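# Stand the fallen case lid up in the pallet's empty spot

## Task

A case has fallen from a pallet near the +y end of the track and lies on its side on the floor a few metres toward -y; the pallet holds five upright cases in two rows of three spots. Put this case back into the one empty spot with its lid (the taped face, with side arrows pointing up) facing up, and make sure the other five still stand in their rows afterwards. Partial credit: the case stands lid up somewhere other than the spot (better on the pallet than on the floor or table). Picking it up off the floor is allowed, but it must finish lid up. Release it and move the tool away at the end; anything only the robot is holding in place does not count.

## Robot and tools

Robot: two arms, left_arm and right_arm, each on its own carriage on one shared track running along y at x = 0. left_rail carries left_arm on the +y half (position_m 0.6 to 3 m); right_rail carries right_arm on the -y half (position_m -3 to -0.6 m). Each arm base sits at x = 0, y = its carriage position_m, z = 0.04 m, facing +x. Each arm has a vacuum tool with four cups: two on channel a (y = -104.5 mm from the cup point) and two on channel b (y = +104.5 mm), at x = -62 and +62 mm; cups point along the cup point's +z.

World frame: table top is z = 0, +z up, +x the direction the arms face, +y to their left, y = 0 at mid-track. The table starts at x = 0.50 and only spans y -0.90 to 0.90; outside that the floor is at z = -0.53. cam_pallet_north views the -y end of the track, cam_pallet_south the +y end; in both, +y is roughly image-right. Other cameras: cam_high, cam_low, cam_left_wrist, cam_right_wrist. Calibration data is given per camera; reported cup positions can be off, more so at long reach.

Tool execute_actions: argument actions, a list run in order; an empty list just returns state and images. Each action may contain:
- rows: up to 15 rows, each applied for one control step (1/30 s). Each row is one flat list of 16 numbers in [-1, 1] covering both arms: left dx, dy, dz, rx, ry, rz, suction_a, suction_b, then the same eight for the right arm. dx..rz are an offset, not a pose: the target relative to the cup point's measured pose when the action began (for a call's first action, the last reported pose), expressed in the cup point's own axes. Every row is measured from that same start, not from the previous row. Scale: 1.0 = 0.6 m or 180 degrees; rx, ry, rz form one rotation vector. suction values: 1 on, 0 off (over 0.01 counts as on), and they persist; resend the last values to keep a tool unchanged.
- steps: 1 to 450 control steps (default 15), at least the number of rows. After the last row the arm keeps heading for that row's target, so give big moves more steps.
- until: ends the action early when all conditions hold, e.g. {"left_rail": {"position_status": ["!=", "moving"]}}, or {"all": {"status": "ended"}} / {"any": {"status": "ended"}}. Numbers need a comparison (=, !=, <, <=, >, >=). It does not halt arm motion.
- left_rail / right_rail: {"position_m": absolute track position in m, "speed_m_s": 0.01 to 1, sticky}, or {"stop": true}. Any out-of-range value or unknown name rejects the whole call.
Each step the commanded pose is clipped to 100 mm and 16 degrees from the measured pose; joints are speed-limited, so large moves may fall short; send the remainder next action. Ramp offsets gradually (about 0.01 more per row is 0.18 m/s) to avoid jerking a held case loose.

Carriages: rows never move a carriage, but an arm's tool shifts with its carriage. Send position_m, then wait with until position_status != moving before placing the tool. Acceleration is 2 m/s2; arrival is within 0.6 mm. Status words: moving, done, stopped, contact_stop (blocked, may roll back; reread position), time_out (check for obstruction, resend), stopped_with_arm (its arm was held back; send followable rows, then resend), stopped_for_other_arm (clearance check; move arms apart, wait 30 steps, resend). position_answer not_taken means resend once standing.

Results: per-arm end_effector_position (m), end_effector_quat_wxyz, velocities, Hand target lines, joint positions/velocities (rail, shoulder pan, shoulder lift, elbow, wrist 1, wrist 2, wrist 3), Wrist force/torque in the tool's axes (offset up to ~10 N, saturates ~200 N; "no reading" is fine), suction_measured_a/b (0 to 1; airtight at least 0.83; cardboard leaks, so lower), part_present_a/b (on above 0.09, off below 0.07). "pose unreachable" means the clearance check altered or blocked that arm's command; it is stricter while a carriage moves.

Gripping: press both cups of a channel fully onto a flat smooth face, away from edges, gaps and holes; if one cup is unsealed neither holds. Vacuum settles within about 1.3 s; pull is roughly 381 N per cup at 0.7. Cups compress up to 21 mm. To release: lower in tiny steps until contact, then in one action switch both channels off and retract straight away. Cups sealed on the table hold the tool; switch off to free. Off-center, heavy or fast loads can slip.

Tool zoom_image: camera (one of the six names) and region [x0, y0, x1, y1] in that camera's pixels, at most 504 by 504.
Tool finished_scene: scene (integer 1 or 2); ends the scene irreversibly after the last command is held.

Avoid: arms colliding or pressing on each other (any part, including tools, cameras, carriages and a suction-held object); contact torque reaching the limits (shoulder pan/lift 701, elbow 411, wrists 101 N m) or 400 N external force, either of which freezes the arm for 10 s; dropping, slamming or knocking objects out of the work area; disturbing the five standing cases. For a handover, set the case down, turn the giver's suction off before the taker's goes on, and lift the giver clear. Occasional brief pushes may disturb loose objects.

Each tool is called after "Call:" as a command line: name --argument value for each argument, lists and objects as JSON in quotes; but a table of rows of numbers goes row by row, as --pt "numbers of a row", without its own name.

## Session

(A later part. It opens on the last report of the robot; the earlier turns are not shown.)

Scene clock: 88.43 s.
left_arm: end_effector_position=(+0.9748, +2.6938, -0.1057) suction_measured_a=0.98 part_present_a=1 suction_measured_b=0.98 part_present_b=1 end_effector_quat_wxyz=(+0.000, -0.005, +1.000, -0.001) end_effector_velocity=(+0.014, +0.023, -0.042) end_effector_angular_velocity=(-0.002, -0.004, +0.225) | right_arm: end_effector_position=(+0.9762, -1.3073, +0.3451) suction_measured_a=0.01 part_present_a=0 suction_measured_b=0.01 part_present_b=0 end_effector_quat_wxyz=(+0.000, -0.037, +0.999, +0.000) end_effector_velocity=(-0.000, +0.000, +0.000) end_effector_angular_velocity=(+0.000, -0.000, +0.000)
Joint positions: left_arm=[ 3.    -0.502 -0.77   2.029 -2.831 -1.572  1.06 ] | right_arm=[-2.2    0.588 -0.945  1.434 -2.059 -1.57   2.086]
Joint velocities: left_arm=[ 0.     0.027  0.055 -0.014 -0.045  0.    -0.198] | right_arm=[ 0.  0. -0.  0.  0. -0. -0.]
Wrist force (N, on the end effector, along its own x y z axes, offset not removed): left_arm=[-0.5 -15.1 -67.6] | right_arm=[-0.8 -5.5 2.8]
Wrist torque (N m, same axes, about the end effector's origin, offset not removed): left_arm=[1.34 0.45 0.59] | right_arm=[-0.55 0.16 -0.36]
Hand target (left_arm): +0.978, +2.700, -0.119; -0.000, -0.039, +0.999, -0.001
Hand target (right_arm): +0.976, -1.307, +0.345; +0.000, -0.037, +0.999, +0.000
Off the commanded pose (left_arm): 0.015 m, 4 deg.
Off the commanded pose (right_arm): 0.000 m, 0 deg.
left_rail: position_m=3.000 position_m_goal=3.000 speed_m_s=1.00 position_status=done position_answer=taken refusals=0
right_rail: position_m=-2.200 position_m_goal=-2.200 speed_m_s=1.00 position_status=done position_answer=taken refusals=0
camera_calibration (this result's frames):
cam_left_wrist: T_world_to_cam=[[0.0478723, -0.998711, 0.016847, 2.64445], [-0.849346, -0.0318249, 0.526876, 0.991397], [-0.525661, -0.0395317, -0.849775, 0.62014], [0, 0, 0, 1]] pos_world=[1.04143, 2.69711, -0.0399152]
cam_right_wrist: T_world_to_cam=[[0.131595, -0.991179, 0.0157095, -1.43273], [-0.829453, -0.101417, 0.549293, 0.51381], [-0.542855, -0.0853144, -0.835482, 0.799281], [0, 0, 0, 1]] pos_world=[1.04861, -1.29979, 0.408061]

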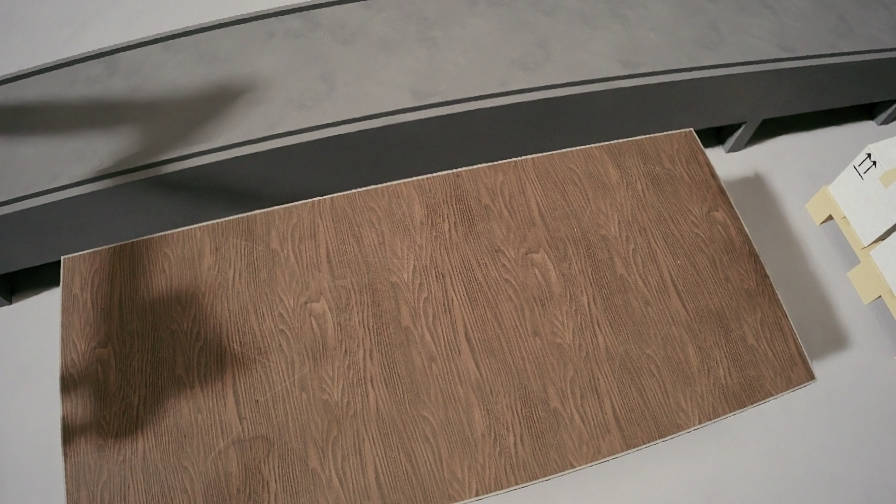

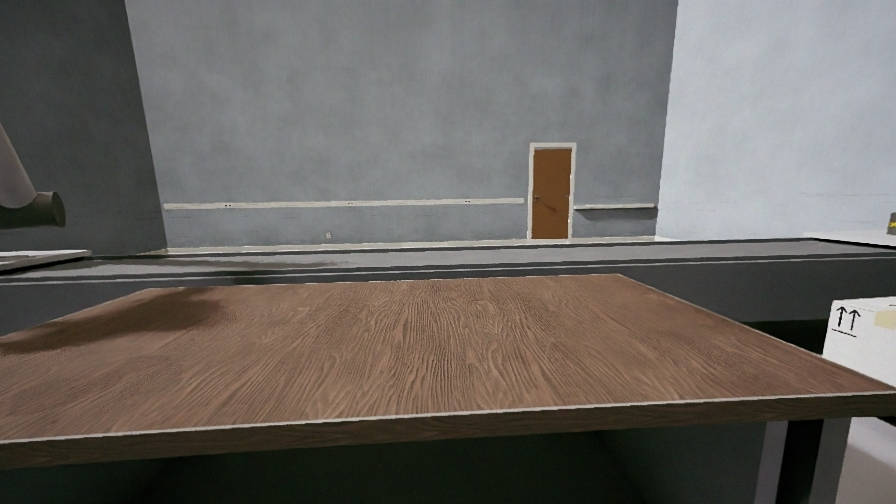

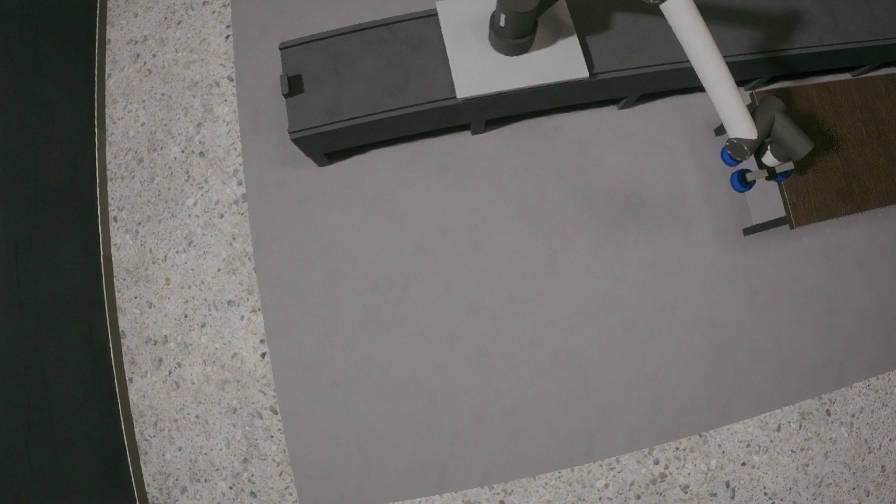

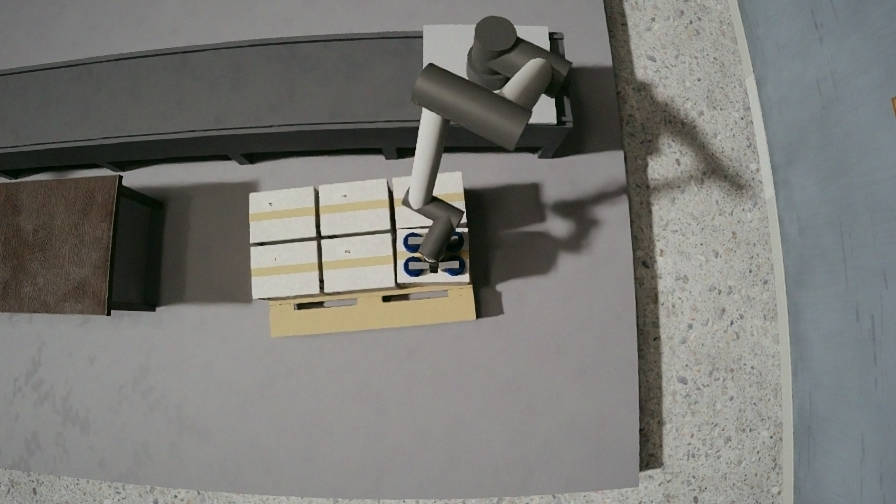

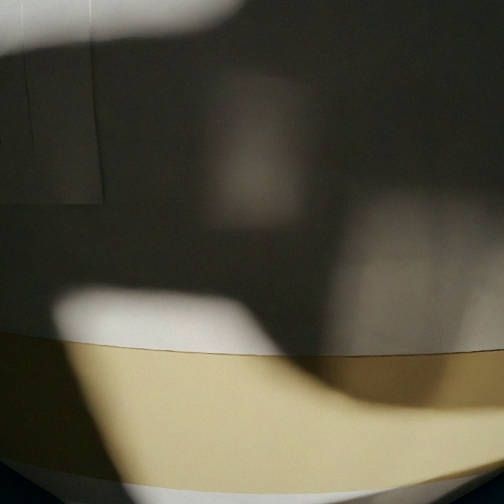

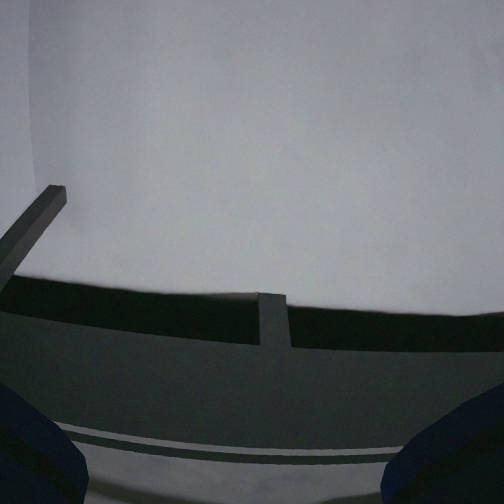

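Call:
zoom_image --camera "cam_pallet_south" --region '[388, 165, 484, 245]'

Region (388, 165, 484, 245) of cam_pallet_south's 896x504 image, scaled by 5.250, with more detail than that image has.

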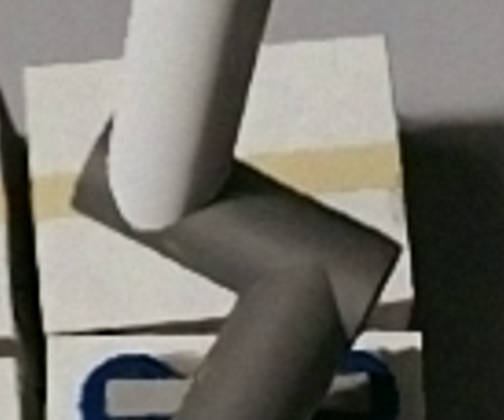

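Call:
execute_actions --actions '[]'

Call:
zoom_image --camera "cam_pallet_south" --region '[388, 215, 484, 295]'

Scene clock: 89.33 s.
left_arm: end_effector_position=(+0.9779, +2.7004, -0.1188) suction_measured_a=0.98 part_present_a=1 suction_measured_b=0.98 part_present_b=1 end_effector_quat_wxyz=(-0.000, -0.039, +0.999, -0.001) end_effector_velocity=(+0.000, +0.000, -0.000) end_effector_angular_velocity=(+0.000, +0.000, +0.000) | right_arm: end_effector_position=(+0.9762, -1.3073, +0.3451) suction_measured_a=0.01 part_present_a=0 suction_measured_b=0.01 part_present_b=0 end_effector_quat_wxyz=(+0.000, -0.037, +0.999, +0.000) end_effector_velocity=(+0.000, +0.000, -0.000) end_effector_angular_velocity=(-0.000, +0.000, -0.000)
Joint positions: left_arm=[ 3.    -0.495 -0.753  2.025 -2.844 -1.573  0.998] | right_arm=[-2.2    0.588 -0.945  1.434 -2.059 -1.57   2.086]
Joint velocities: left_arm=[ 0.  0.  0. -0. -0. -0. -0.] | right_arm=[ 0.  0.  0. -0.  0. -0.  0.]
Wrist force (N, on the end effector, along its own x y z axes, offset not removed): left_arm=[-0.6 -5.6 -55.8] | right_arm=[0.1 -2.3 0.7]
Wrist torque (N m, same axes, about the end effector's origin, offset not removed): left_arm=[0.99 0.08 0.06] | right_arm=[-0.10 0.01 -0.36]
Hand target (left_arm): +0.978, +2.700, -0.119; -0.000, -0.039, +0.999, -0.001
Hand target (right_arm): +0.976, -1.307, +0.345; +0.000, -0.037, +0.999, +0.000
Off the commanded pose (left_arm): 0.000 m, 0 deg.
Off the commanded pose (right_arm): 0.000 m, 0 deg.
left_rail: position_m=3.000 position_m_goal=3.000 speed_m_s=1.00 position_status=done position_answer=taken refusals=0
right_rail: position_m=-2.200 position_m_goal=-2.200 speed_m_s=1.00 position_status=done position_answer=taken refusals=0
camera_calibration (this result's frames):
cam_left_wrist: T_world_to_cam=[[0.116874, -0.992997, 0.0172238, 2.56834], [-0.844863, -0.0902923, 0.527308, 1.15463], [-0.522061, -0.0761803, -0.849499, 0.70635], [0, 0, 0, 1]] pos_world=[1.04409, 2.70842, -0.0530374]
cam_right_wrist: T_world_to_cam=[[0.131595, -0.991179, 0.0157093, -1.43273], [-0.829453, -0.101417, 0.549293, 0.51381], [-0.542855, -0.0853143, -0.835482, 0.799282], [0, 0, 0, 1]] pos_world=[1.04861, -1.29979, 0.408061]

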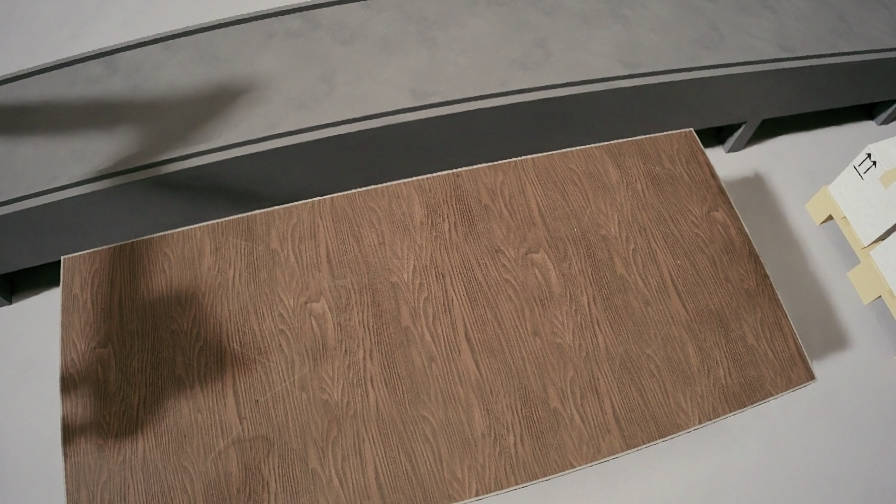

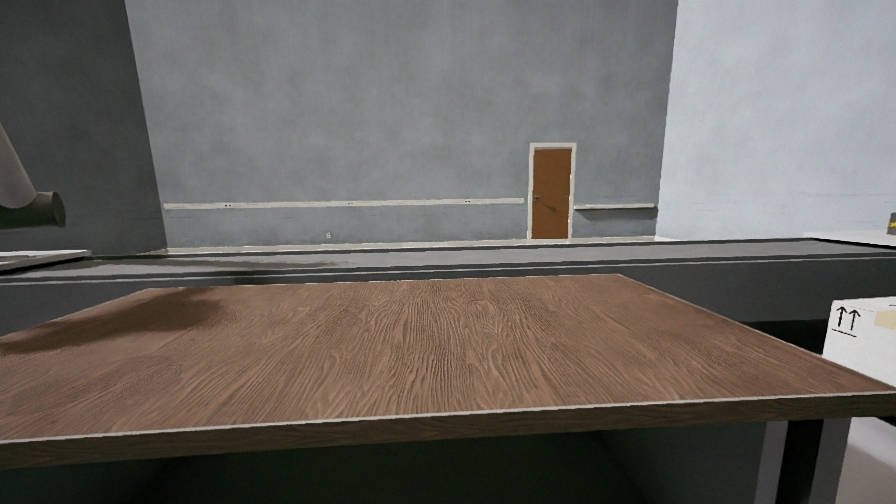

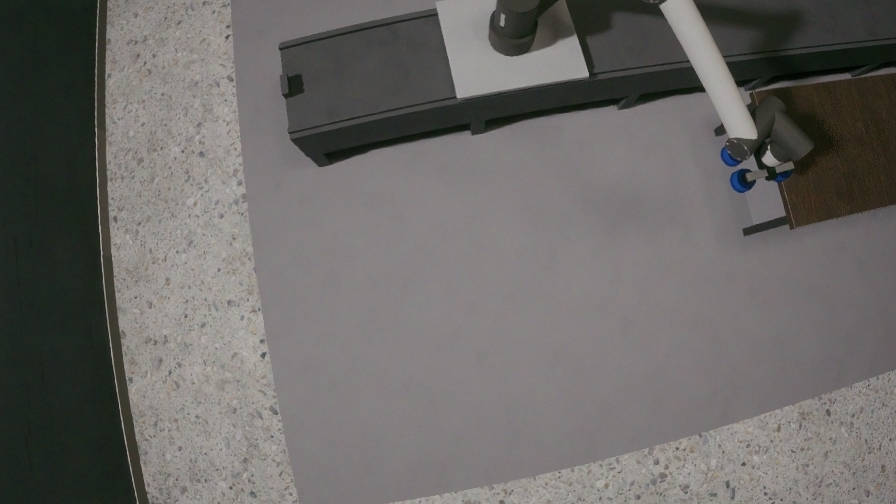

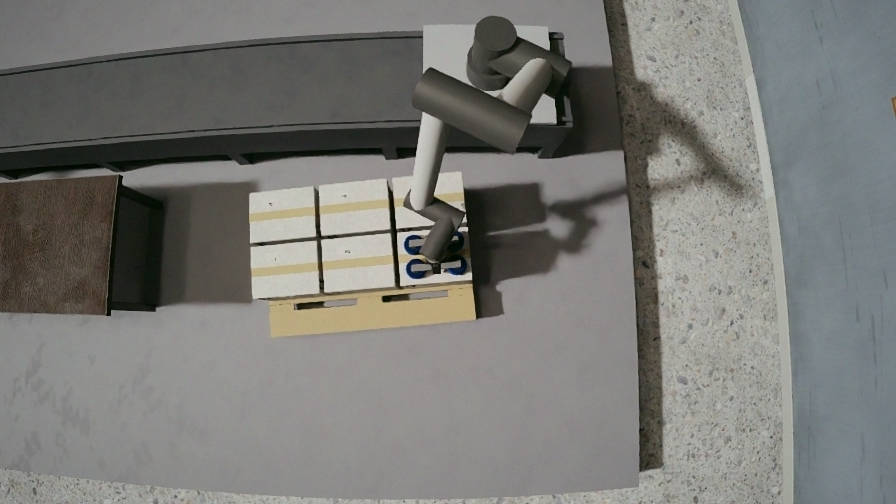

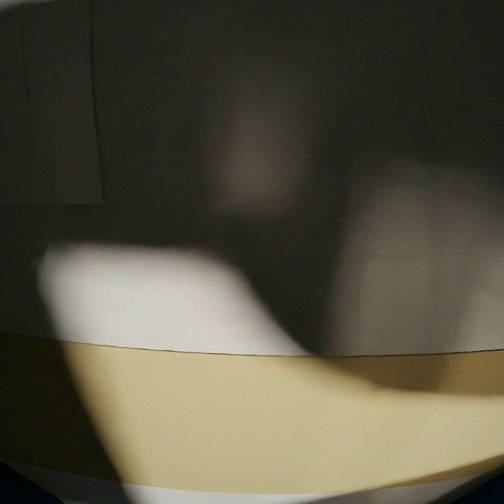

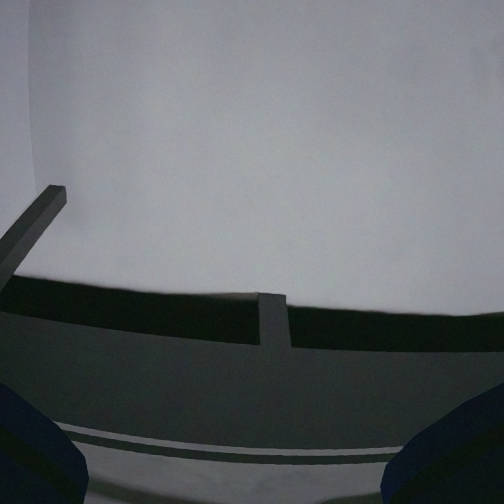

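Region (388, 215, 484, 295) of cam_pallet_south's 896x504 image, scaled by 5.250, with more detail than that image has.

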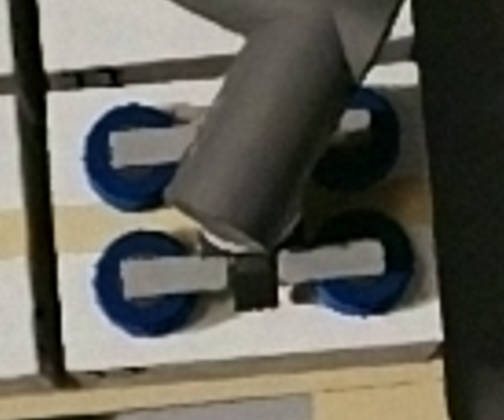

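Call:
execute_actions --actions '[{"rows": [[0,0,0.0034,0,0,-0.001,1,1,0,0,0,0,0,0,0,0]], "steps": 1}]'

Scene clock: 89.63 s.
left_arm: end_effector_position=(+0.9779, +2.7004, -0.1188) suction_measured_a=0.98 part_present_a=1 suction_measured_b=0.98 part_present_b=1 end_effector_quat_wxyz=(-0.000, -0.039, +0.999, -0.001) end_effector_velocity=(+0.000, -0.000, -0.004) end_effector_angular_velocity=(-0.000, -0.000, +0.006) | right_arm: end_effector_position=(+0.9762, -1.3073, +0.3451) suction_measured_a=0.01 part_present_a=0 suction_measured_b=0.01 part_present_b=0 end_effector_quat_wxyz=(+0.000, -0.037, +0.999, +0.000) end_effector_velocity=(+0.000, -0.000, -0.000) end_effector_angular_velocity=(-0.000, +0.000, -0.000)
Joint positions: left_arm=[ 3.    -0.495 -0.753  2.025 -2.844 -1.573  0.998] | right_arm=[-2.2    0.588 -0.945  1.434 -2.059 -1.57   2.086]
Joint velocities: left_arm=[ 0.     0.     0.005 -0.001 -0.004 -0.    -0.006] | right_arm=[ 0. -0.  0. -0.  0. -0.  0.]
Wrist force (N, on the end effector, along its own x y z axes, offset not removed): left_arm=[-1.8 -3.4 -55.5] | right_arm=[-0.6 -4.8 2.3]
Wrist torque (N m, same axes, about the end effector's origin, offset not removed): left_arm=[1.39 0.31 0.22] | right_arm=[-0.42 0.16 -0.38]
Hand target (left_arm): +0.978, +2.700, -0.121; -0.000, -0.041, +0.999, -0.001
Hand target (right_arm): +0.976, -1.307, +0.345; +0.000, -0.037, +0.999, +0.000
Off the commanded pose (left_arm): 0.002 m, 0 deg.
Off the commanded pose (right_arm): 0.000 m, 0 deg.
left_rail: position_m=3.000 position_m_goal=3.000 speed_m_s=1.00 position_status=done position_answer=taken refusals=0
right_rail: position_m=-2.200 position_m_goal=-2.200 speed_m_s=1.00 position_status=done position_answer=taken refusals=0
camera_calibration (this result's frames):
cam_left_wrist: T_world_to_cam=[[0.116973, -0.992986, 0.0172222, 2.56822], [-0.844852, -0.0903777, 0.527311, 1.15487], [-0.522056, -0.0762316, -0.849498, 0.706447], [0, 0, 0, 1]] pos_world=[1.04409, 2.70843, -0.0530832]
cam_right_wrist: T_world_to_cam=[[0.131595, -0.991179, 0.0157094, -1.43273], [-0.829453, -0.101417, 0.549293, 0.51381], [-0.542855, -0.0853144, -0.835482, 0.799281], [0, 0, 0, 1]] pos_world=[1.04861, -1.29979, 0.40806]

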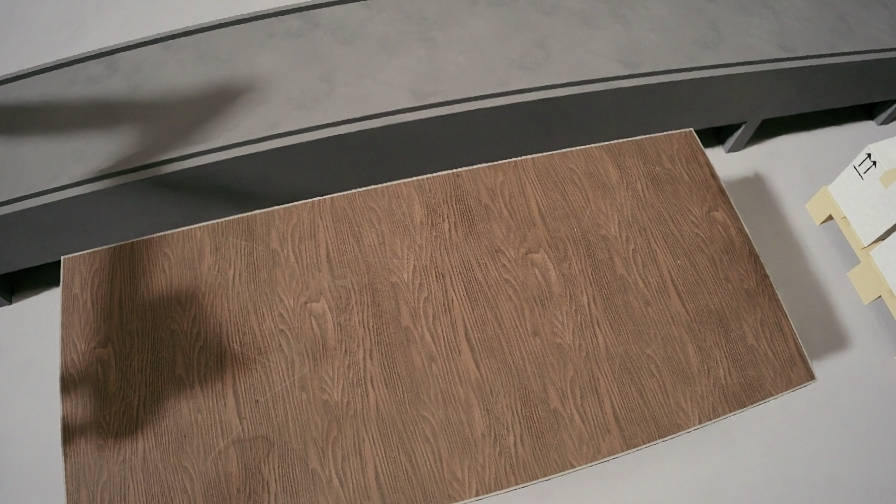

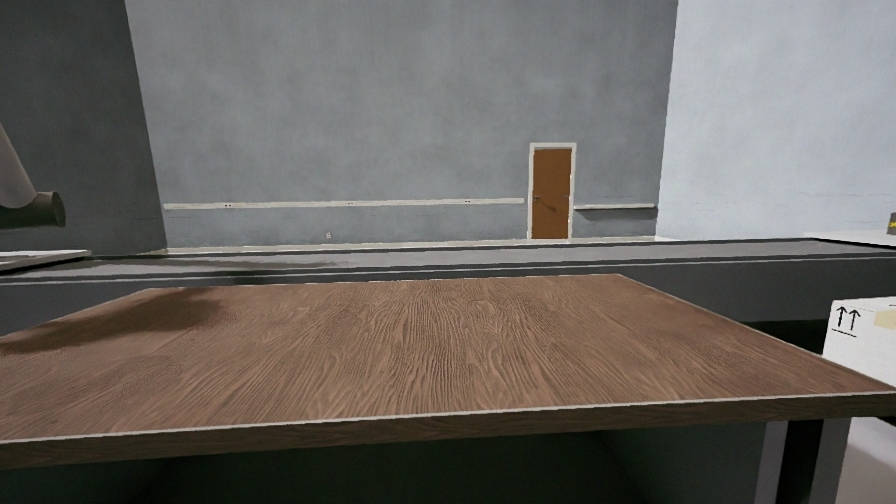

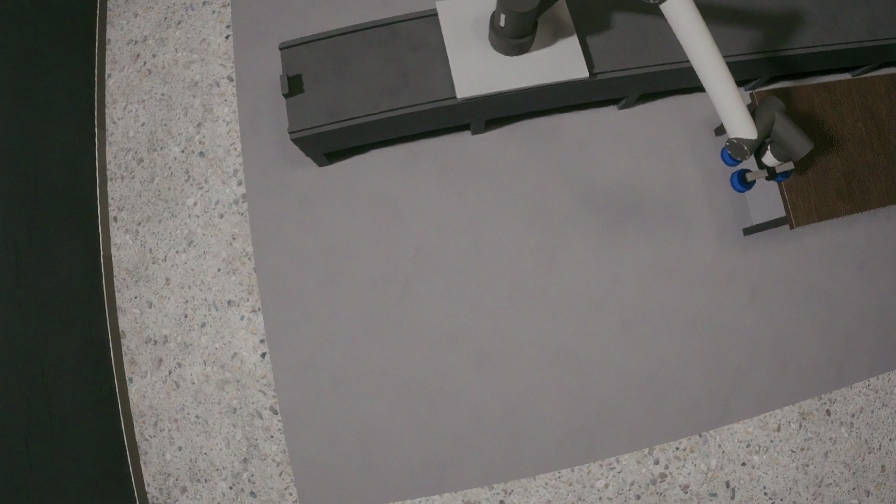

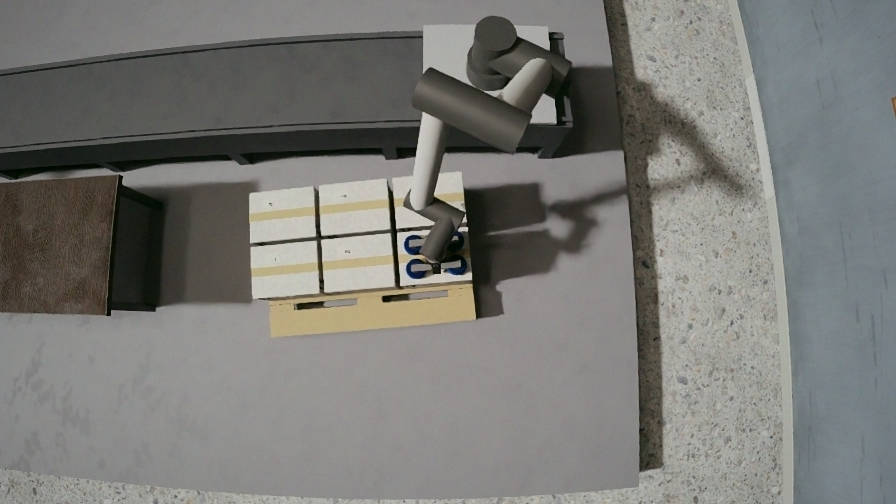

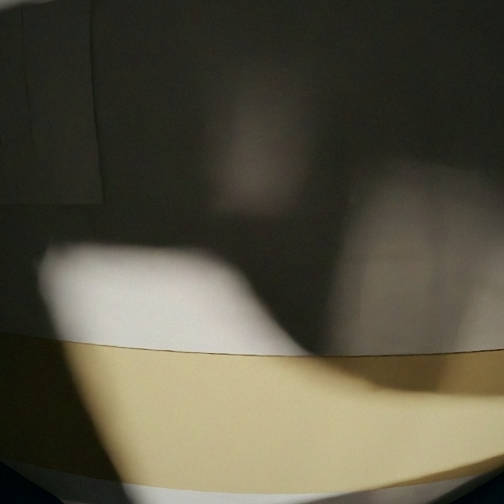

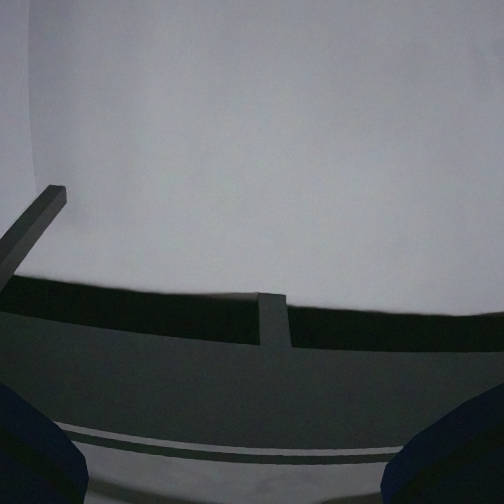

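Call:
execute_actions --actions '[]'

Scene clock: 90.13 s.
left_arm: end_effector_position=(+0.9779, +2.7004, -0.1208) suction_measured_a=0.98 part_present_a=1 suction_measured_b=0.98 part_present_b=1 end_effector_quat_wxyz=(-0.000, -0.041, +0.999, -0.001) end_effector_velocity=(+0.000, -0.000, -0.000) end_effector_angular_velocity=(-0.000, -0.000, +0.000) | right_arm: end_effector_position=(+0.9762, -1.3073, +0.3451) suction_measured_a=0.01 part_present_a=0 suction_measured_b=0.01 part_present_b=0 end_effector_quat_wxyz=(+0.000, -0.037, +0.999, +0.000) end_effector_velocity=(+0.000, -0.000, -0.000) end_effector_angular_velocity=(-0.000, +0.000, -0.000)
Joint positions: left_arm=[ 3.    -0.495 -0.751  2.025 -2.846 -1.573  0.995] | right_arm=[-2.2    0.588 -0.945  1.434 -2.059 -1.57   2.086]
Joint velocities: left_arm=[ 0.  0.  0. -0. -0. -0. -0.] | right_arm=[ 0. -0.  0.  0.  0.  0. -0.]
Wrist force (N, on the end effector, along its own x y z axes, offset not removed): left_arm=[3.2 -14.9 -53.4] | right_arm=[0.2 -3.9 -0.1]
Wrist torque (N m, same axes, about the end effector's origin, offset not removed): left_arm=[0.07 -0.51 0.20] | right_arm=[-0.33 0.05 -0.37]
Hand target (left_arm): +0.978, +2.700, -0.121; -0.000, -0.041, +0.999, -0.001
Hand target (right_arm): +0.976, -1.307, +0.345; +0.000, -0.037, +0.999, +0.000
Off the commanded pose (left_arm): 0.000 m, 0 deg.
Off the commanded pose (right_arm): 0.000 m, 0 deg.
left_rail: position_m=3.000 position_m_goal=3.000 speed_m_s=1.00 position_status=done position_answer=taken refusals=0
right_rail: position_m=-2.200 position_m_goal=-2.200 speed_m_s=1.00 position_status=done position_answer=taken refusals=0
camera_calibration (this result's frames):
cam_left_wrist: T_world_to_cam=[[0.119929, -0.992633, 0.0172224, 2.56441], [-0.844571, -0.0928908, 0.527325, 1.16241], [-0.521841, -0.077787, -0.849489, 0.708781], [0, 0, 0, 1]] pos_world=[1.04406, 2.70863, -0.0550332]
cam_right_wrist: T_world_to_cam=[[0.131595, -0.991179, 0.0157093, -1.43273], [-0.829453, -0.101417, 0.549293, 0.513809], [-0.542855, -0.0853143, -0.835482, 0.799281], [0, 0, 0, 1]] pos_world=[1.04861, -1.29979, 0.408061]

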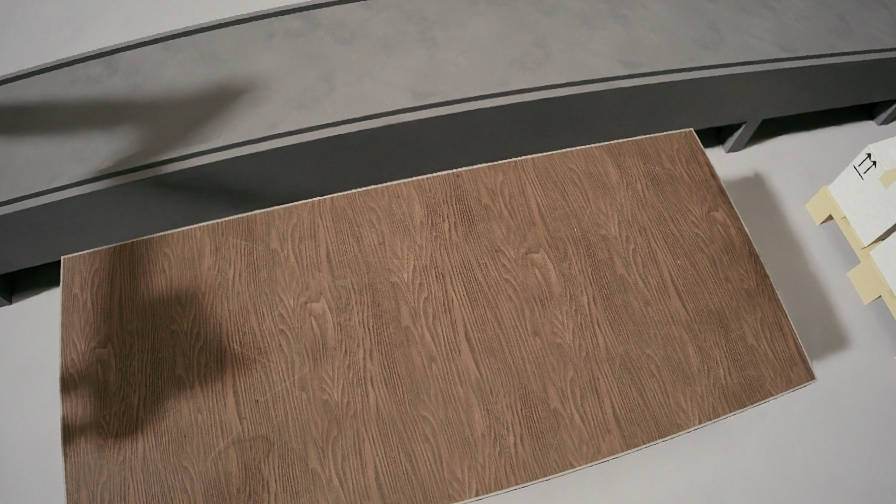

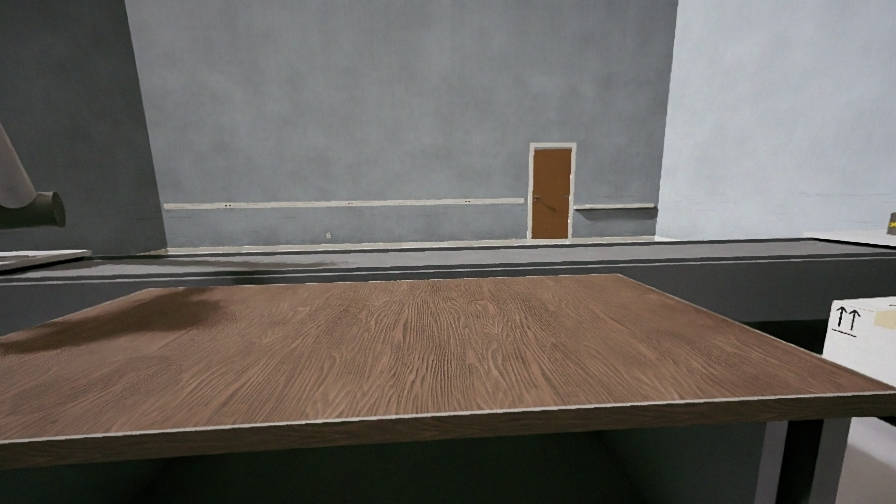

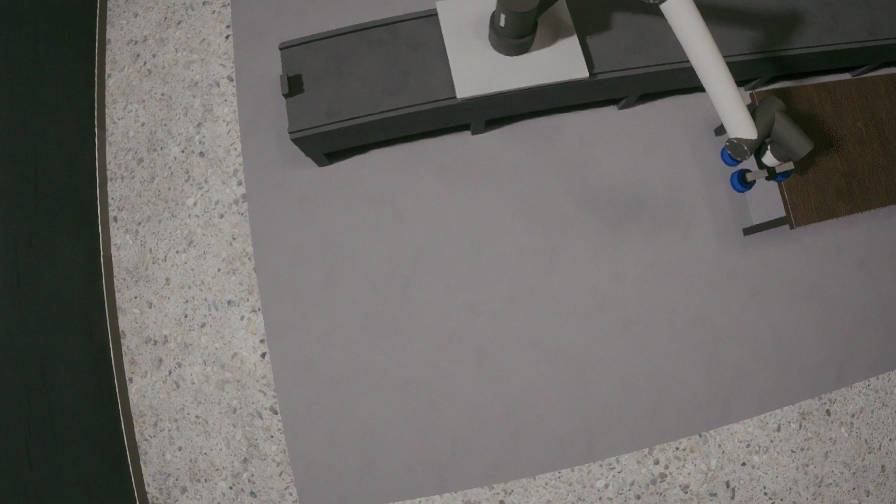

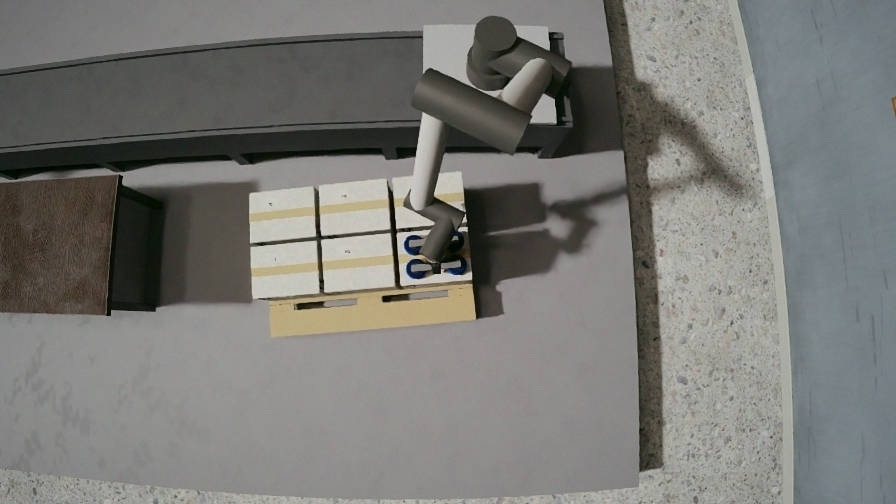

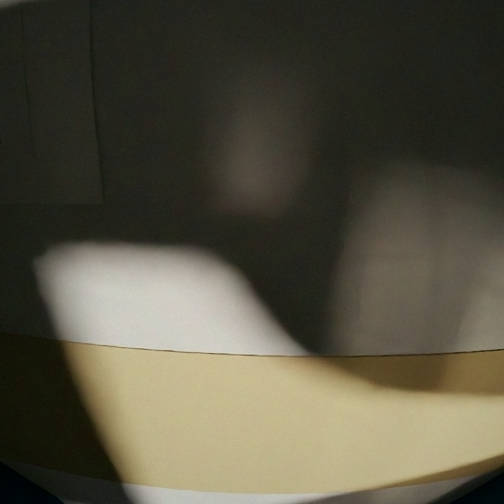

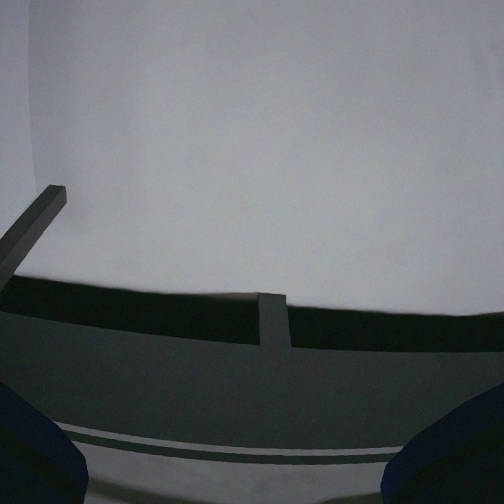

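Call:
execute_actions --actions '[{"rows": [[0,0,0.0012,0,0,0,1,1,0,0,0,0,0,0,0,0]], "steps": 1}]'

Scene clock: 90.47 s.
left_arm: end_effector_position=(+0.9779, +2.7004, -0.1208) suction_measured_a=0.98 part_present_a=1 suction_measured_b=0.98 part_present_b=1 end_effector_quat_wxyz=(-0.000, -0.041, +0.999, -0.001) end_effector_velocity=(+0.000, -0.000, -0.001) end_effector_angular_velocity=(-0.000, -0.000, +0.000) | right_arm: end_effector_position=(+0.9762, -1.3073, +0.3451) suction_measured_a=0.01 part_present_a=0 suction_measured_b=0.01 part_present_b=0 end_effector_quat_wxyz=(+0.000, -0.037, +0.999, +0.000) end_effector_velocity=(+0.000, +0.000, -0.000) end_effector_angular_velocity=(-0.000, +0.000, -0.000)
Joint positions: left_arm=[ 3.    -0.495 -0.751  2.025 -2.846 -1.573  0.995] | right_arm=[-2.2    0.588 -0.945  1.434 -2.059 -1.57   2.086]
Joint velocities: left_arm=[ 0.     0.     0.002 -0.    -0.001  0.    -0.   ] | right_arm=[ 0.  0.  0. -0. -0. -0.  0.]
Wrist force (N, on the end effector, along its own x y z axes, offset not removed): left_arm=[-7.3 -9.0 -54.1] | right_arm=[0.3 -6.1 1.3]
Wrist torque (N m, same axes, about the end effector's origin, offset not removed): left_arm=[0.54 1.14 0.08] | right_arm=[-0.56 -0.09 -0.35]
Hand target (left_arm): +0.978, +2.700, -0.121; -0.000, -0.041, +0.999, -0.001
Hand target (right_arm): +0.976, -1.307, +0.345; +0.000, -0.037, +0.999, +0.000
Off the commanded pose (left_arm): 0.001 m, 0 deg.
Off the commanded pose (right_arm): 0.000 m, 0 deg.
left_rail: position_m=3.000 position_m_goal=3.000 speed_m_s=1.00 position_status=done position_answer=taken refusals=0
right_rail: position_m=-2.200 position_m_goal=-2.200 speed_m_s=1.00 position_status=done position_answer=taken refusals=0
camera_calibration (this result's frames):
cam_left_wrist: T_world_to_cam=[[0.119986, -0.992626, 0.0172225, 2.56433], [-0.844565, -0.0929392, 0.527325, 1.16256], [-0.521836, -0.077817, -0.849489, 0.708817], [0, 0, 0, 1]] pos_world=[1.04406, 2.70863, -0.0550814]
cam_right_wrist: T_world_to_cam=[[0.131595, -0.991179, 0.0157094, -1.43273], [-0.829453, -0.101417, 0.549293, 0.513809], [-0.542855, -0.0853145, -0.835482, 0.799281], [0, 0, 0, 1]] pos_world=[1.04861, -1.29979, 0.40806]

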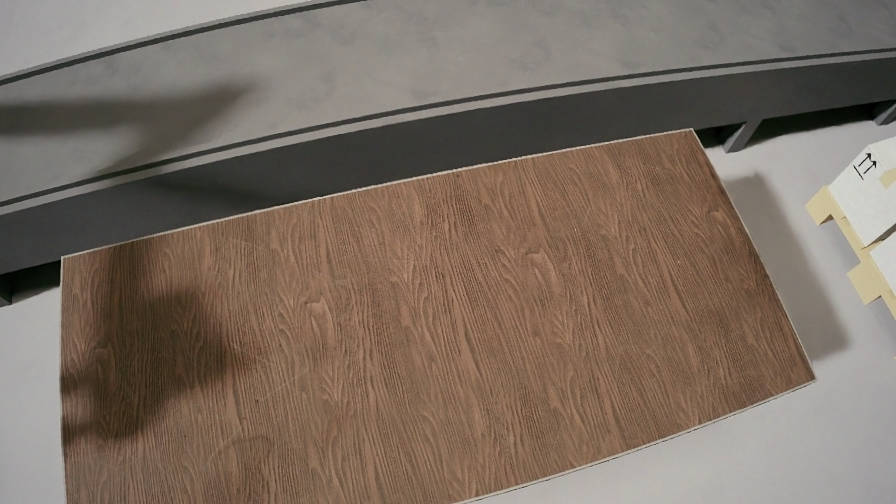

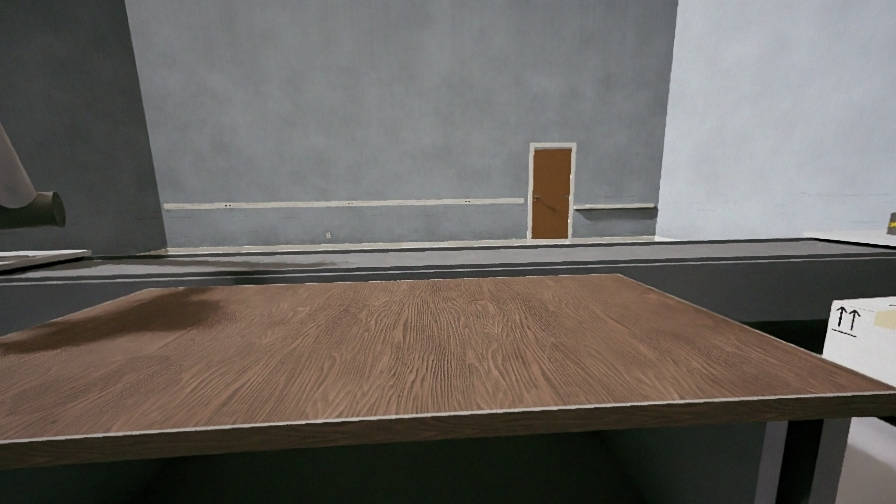

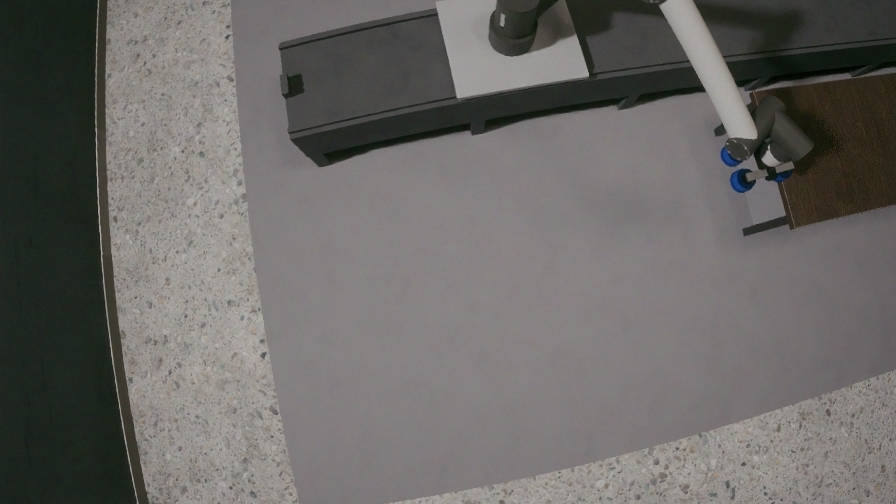

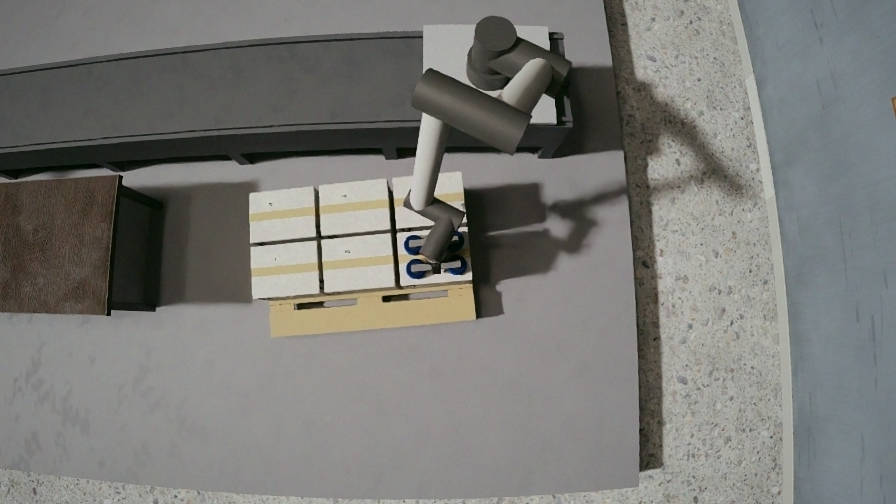

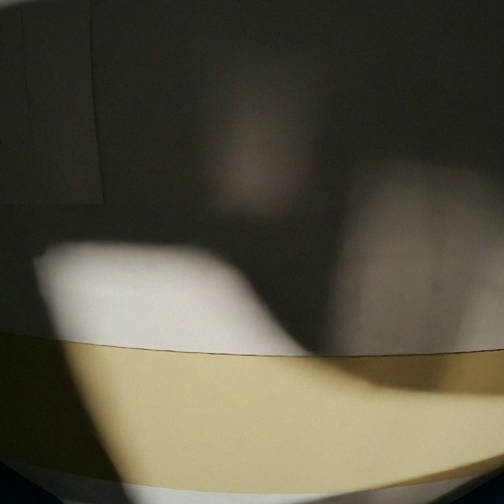

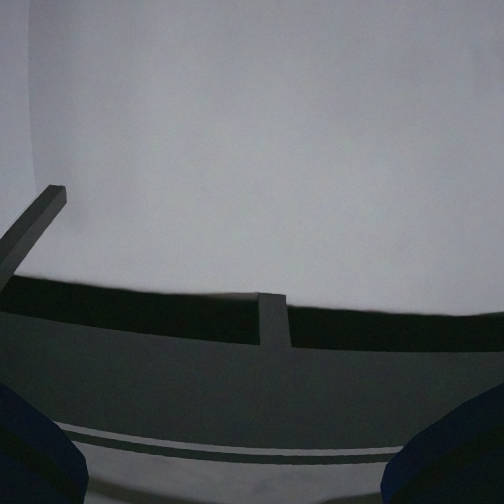

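Call:
zoom_image --camera "cam_pallet_south" --region '[388, 215, 484, 295]'

Region (388, 215, 484, 295) of cam_pallet_south's 896x504 image, scaled by 5.250, with more detail than that image has.

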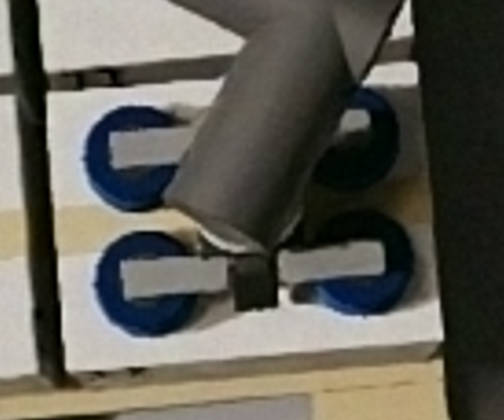

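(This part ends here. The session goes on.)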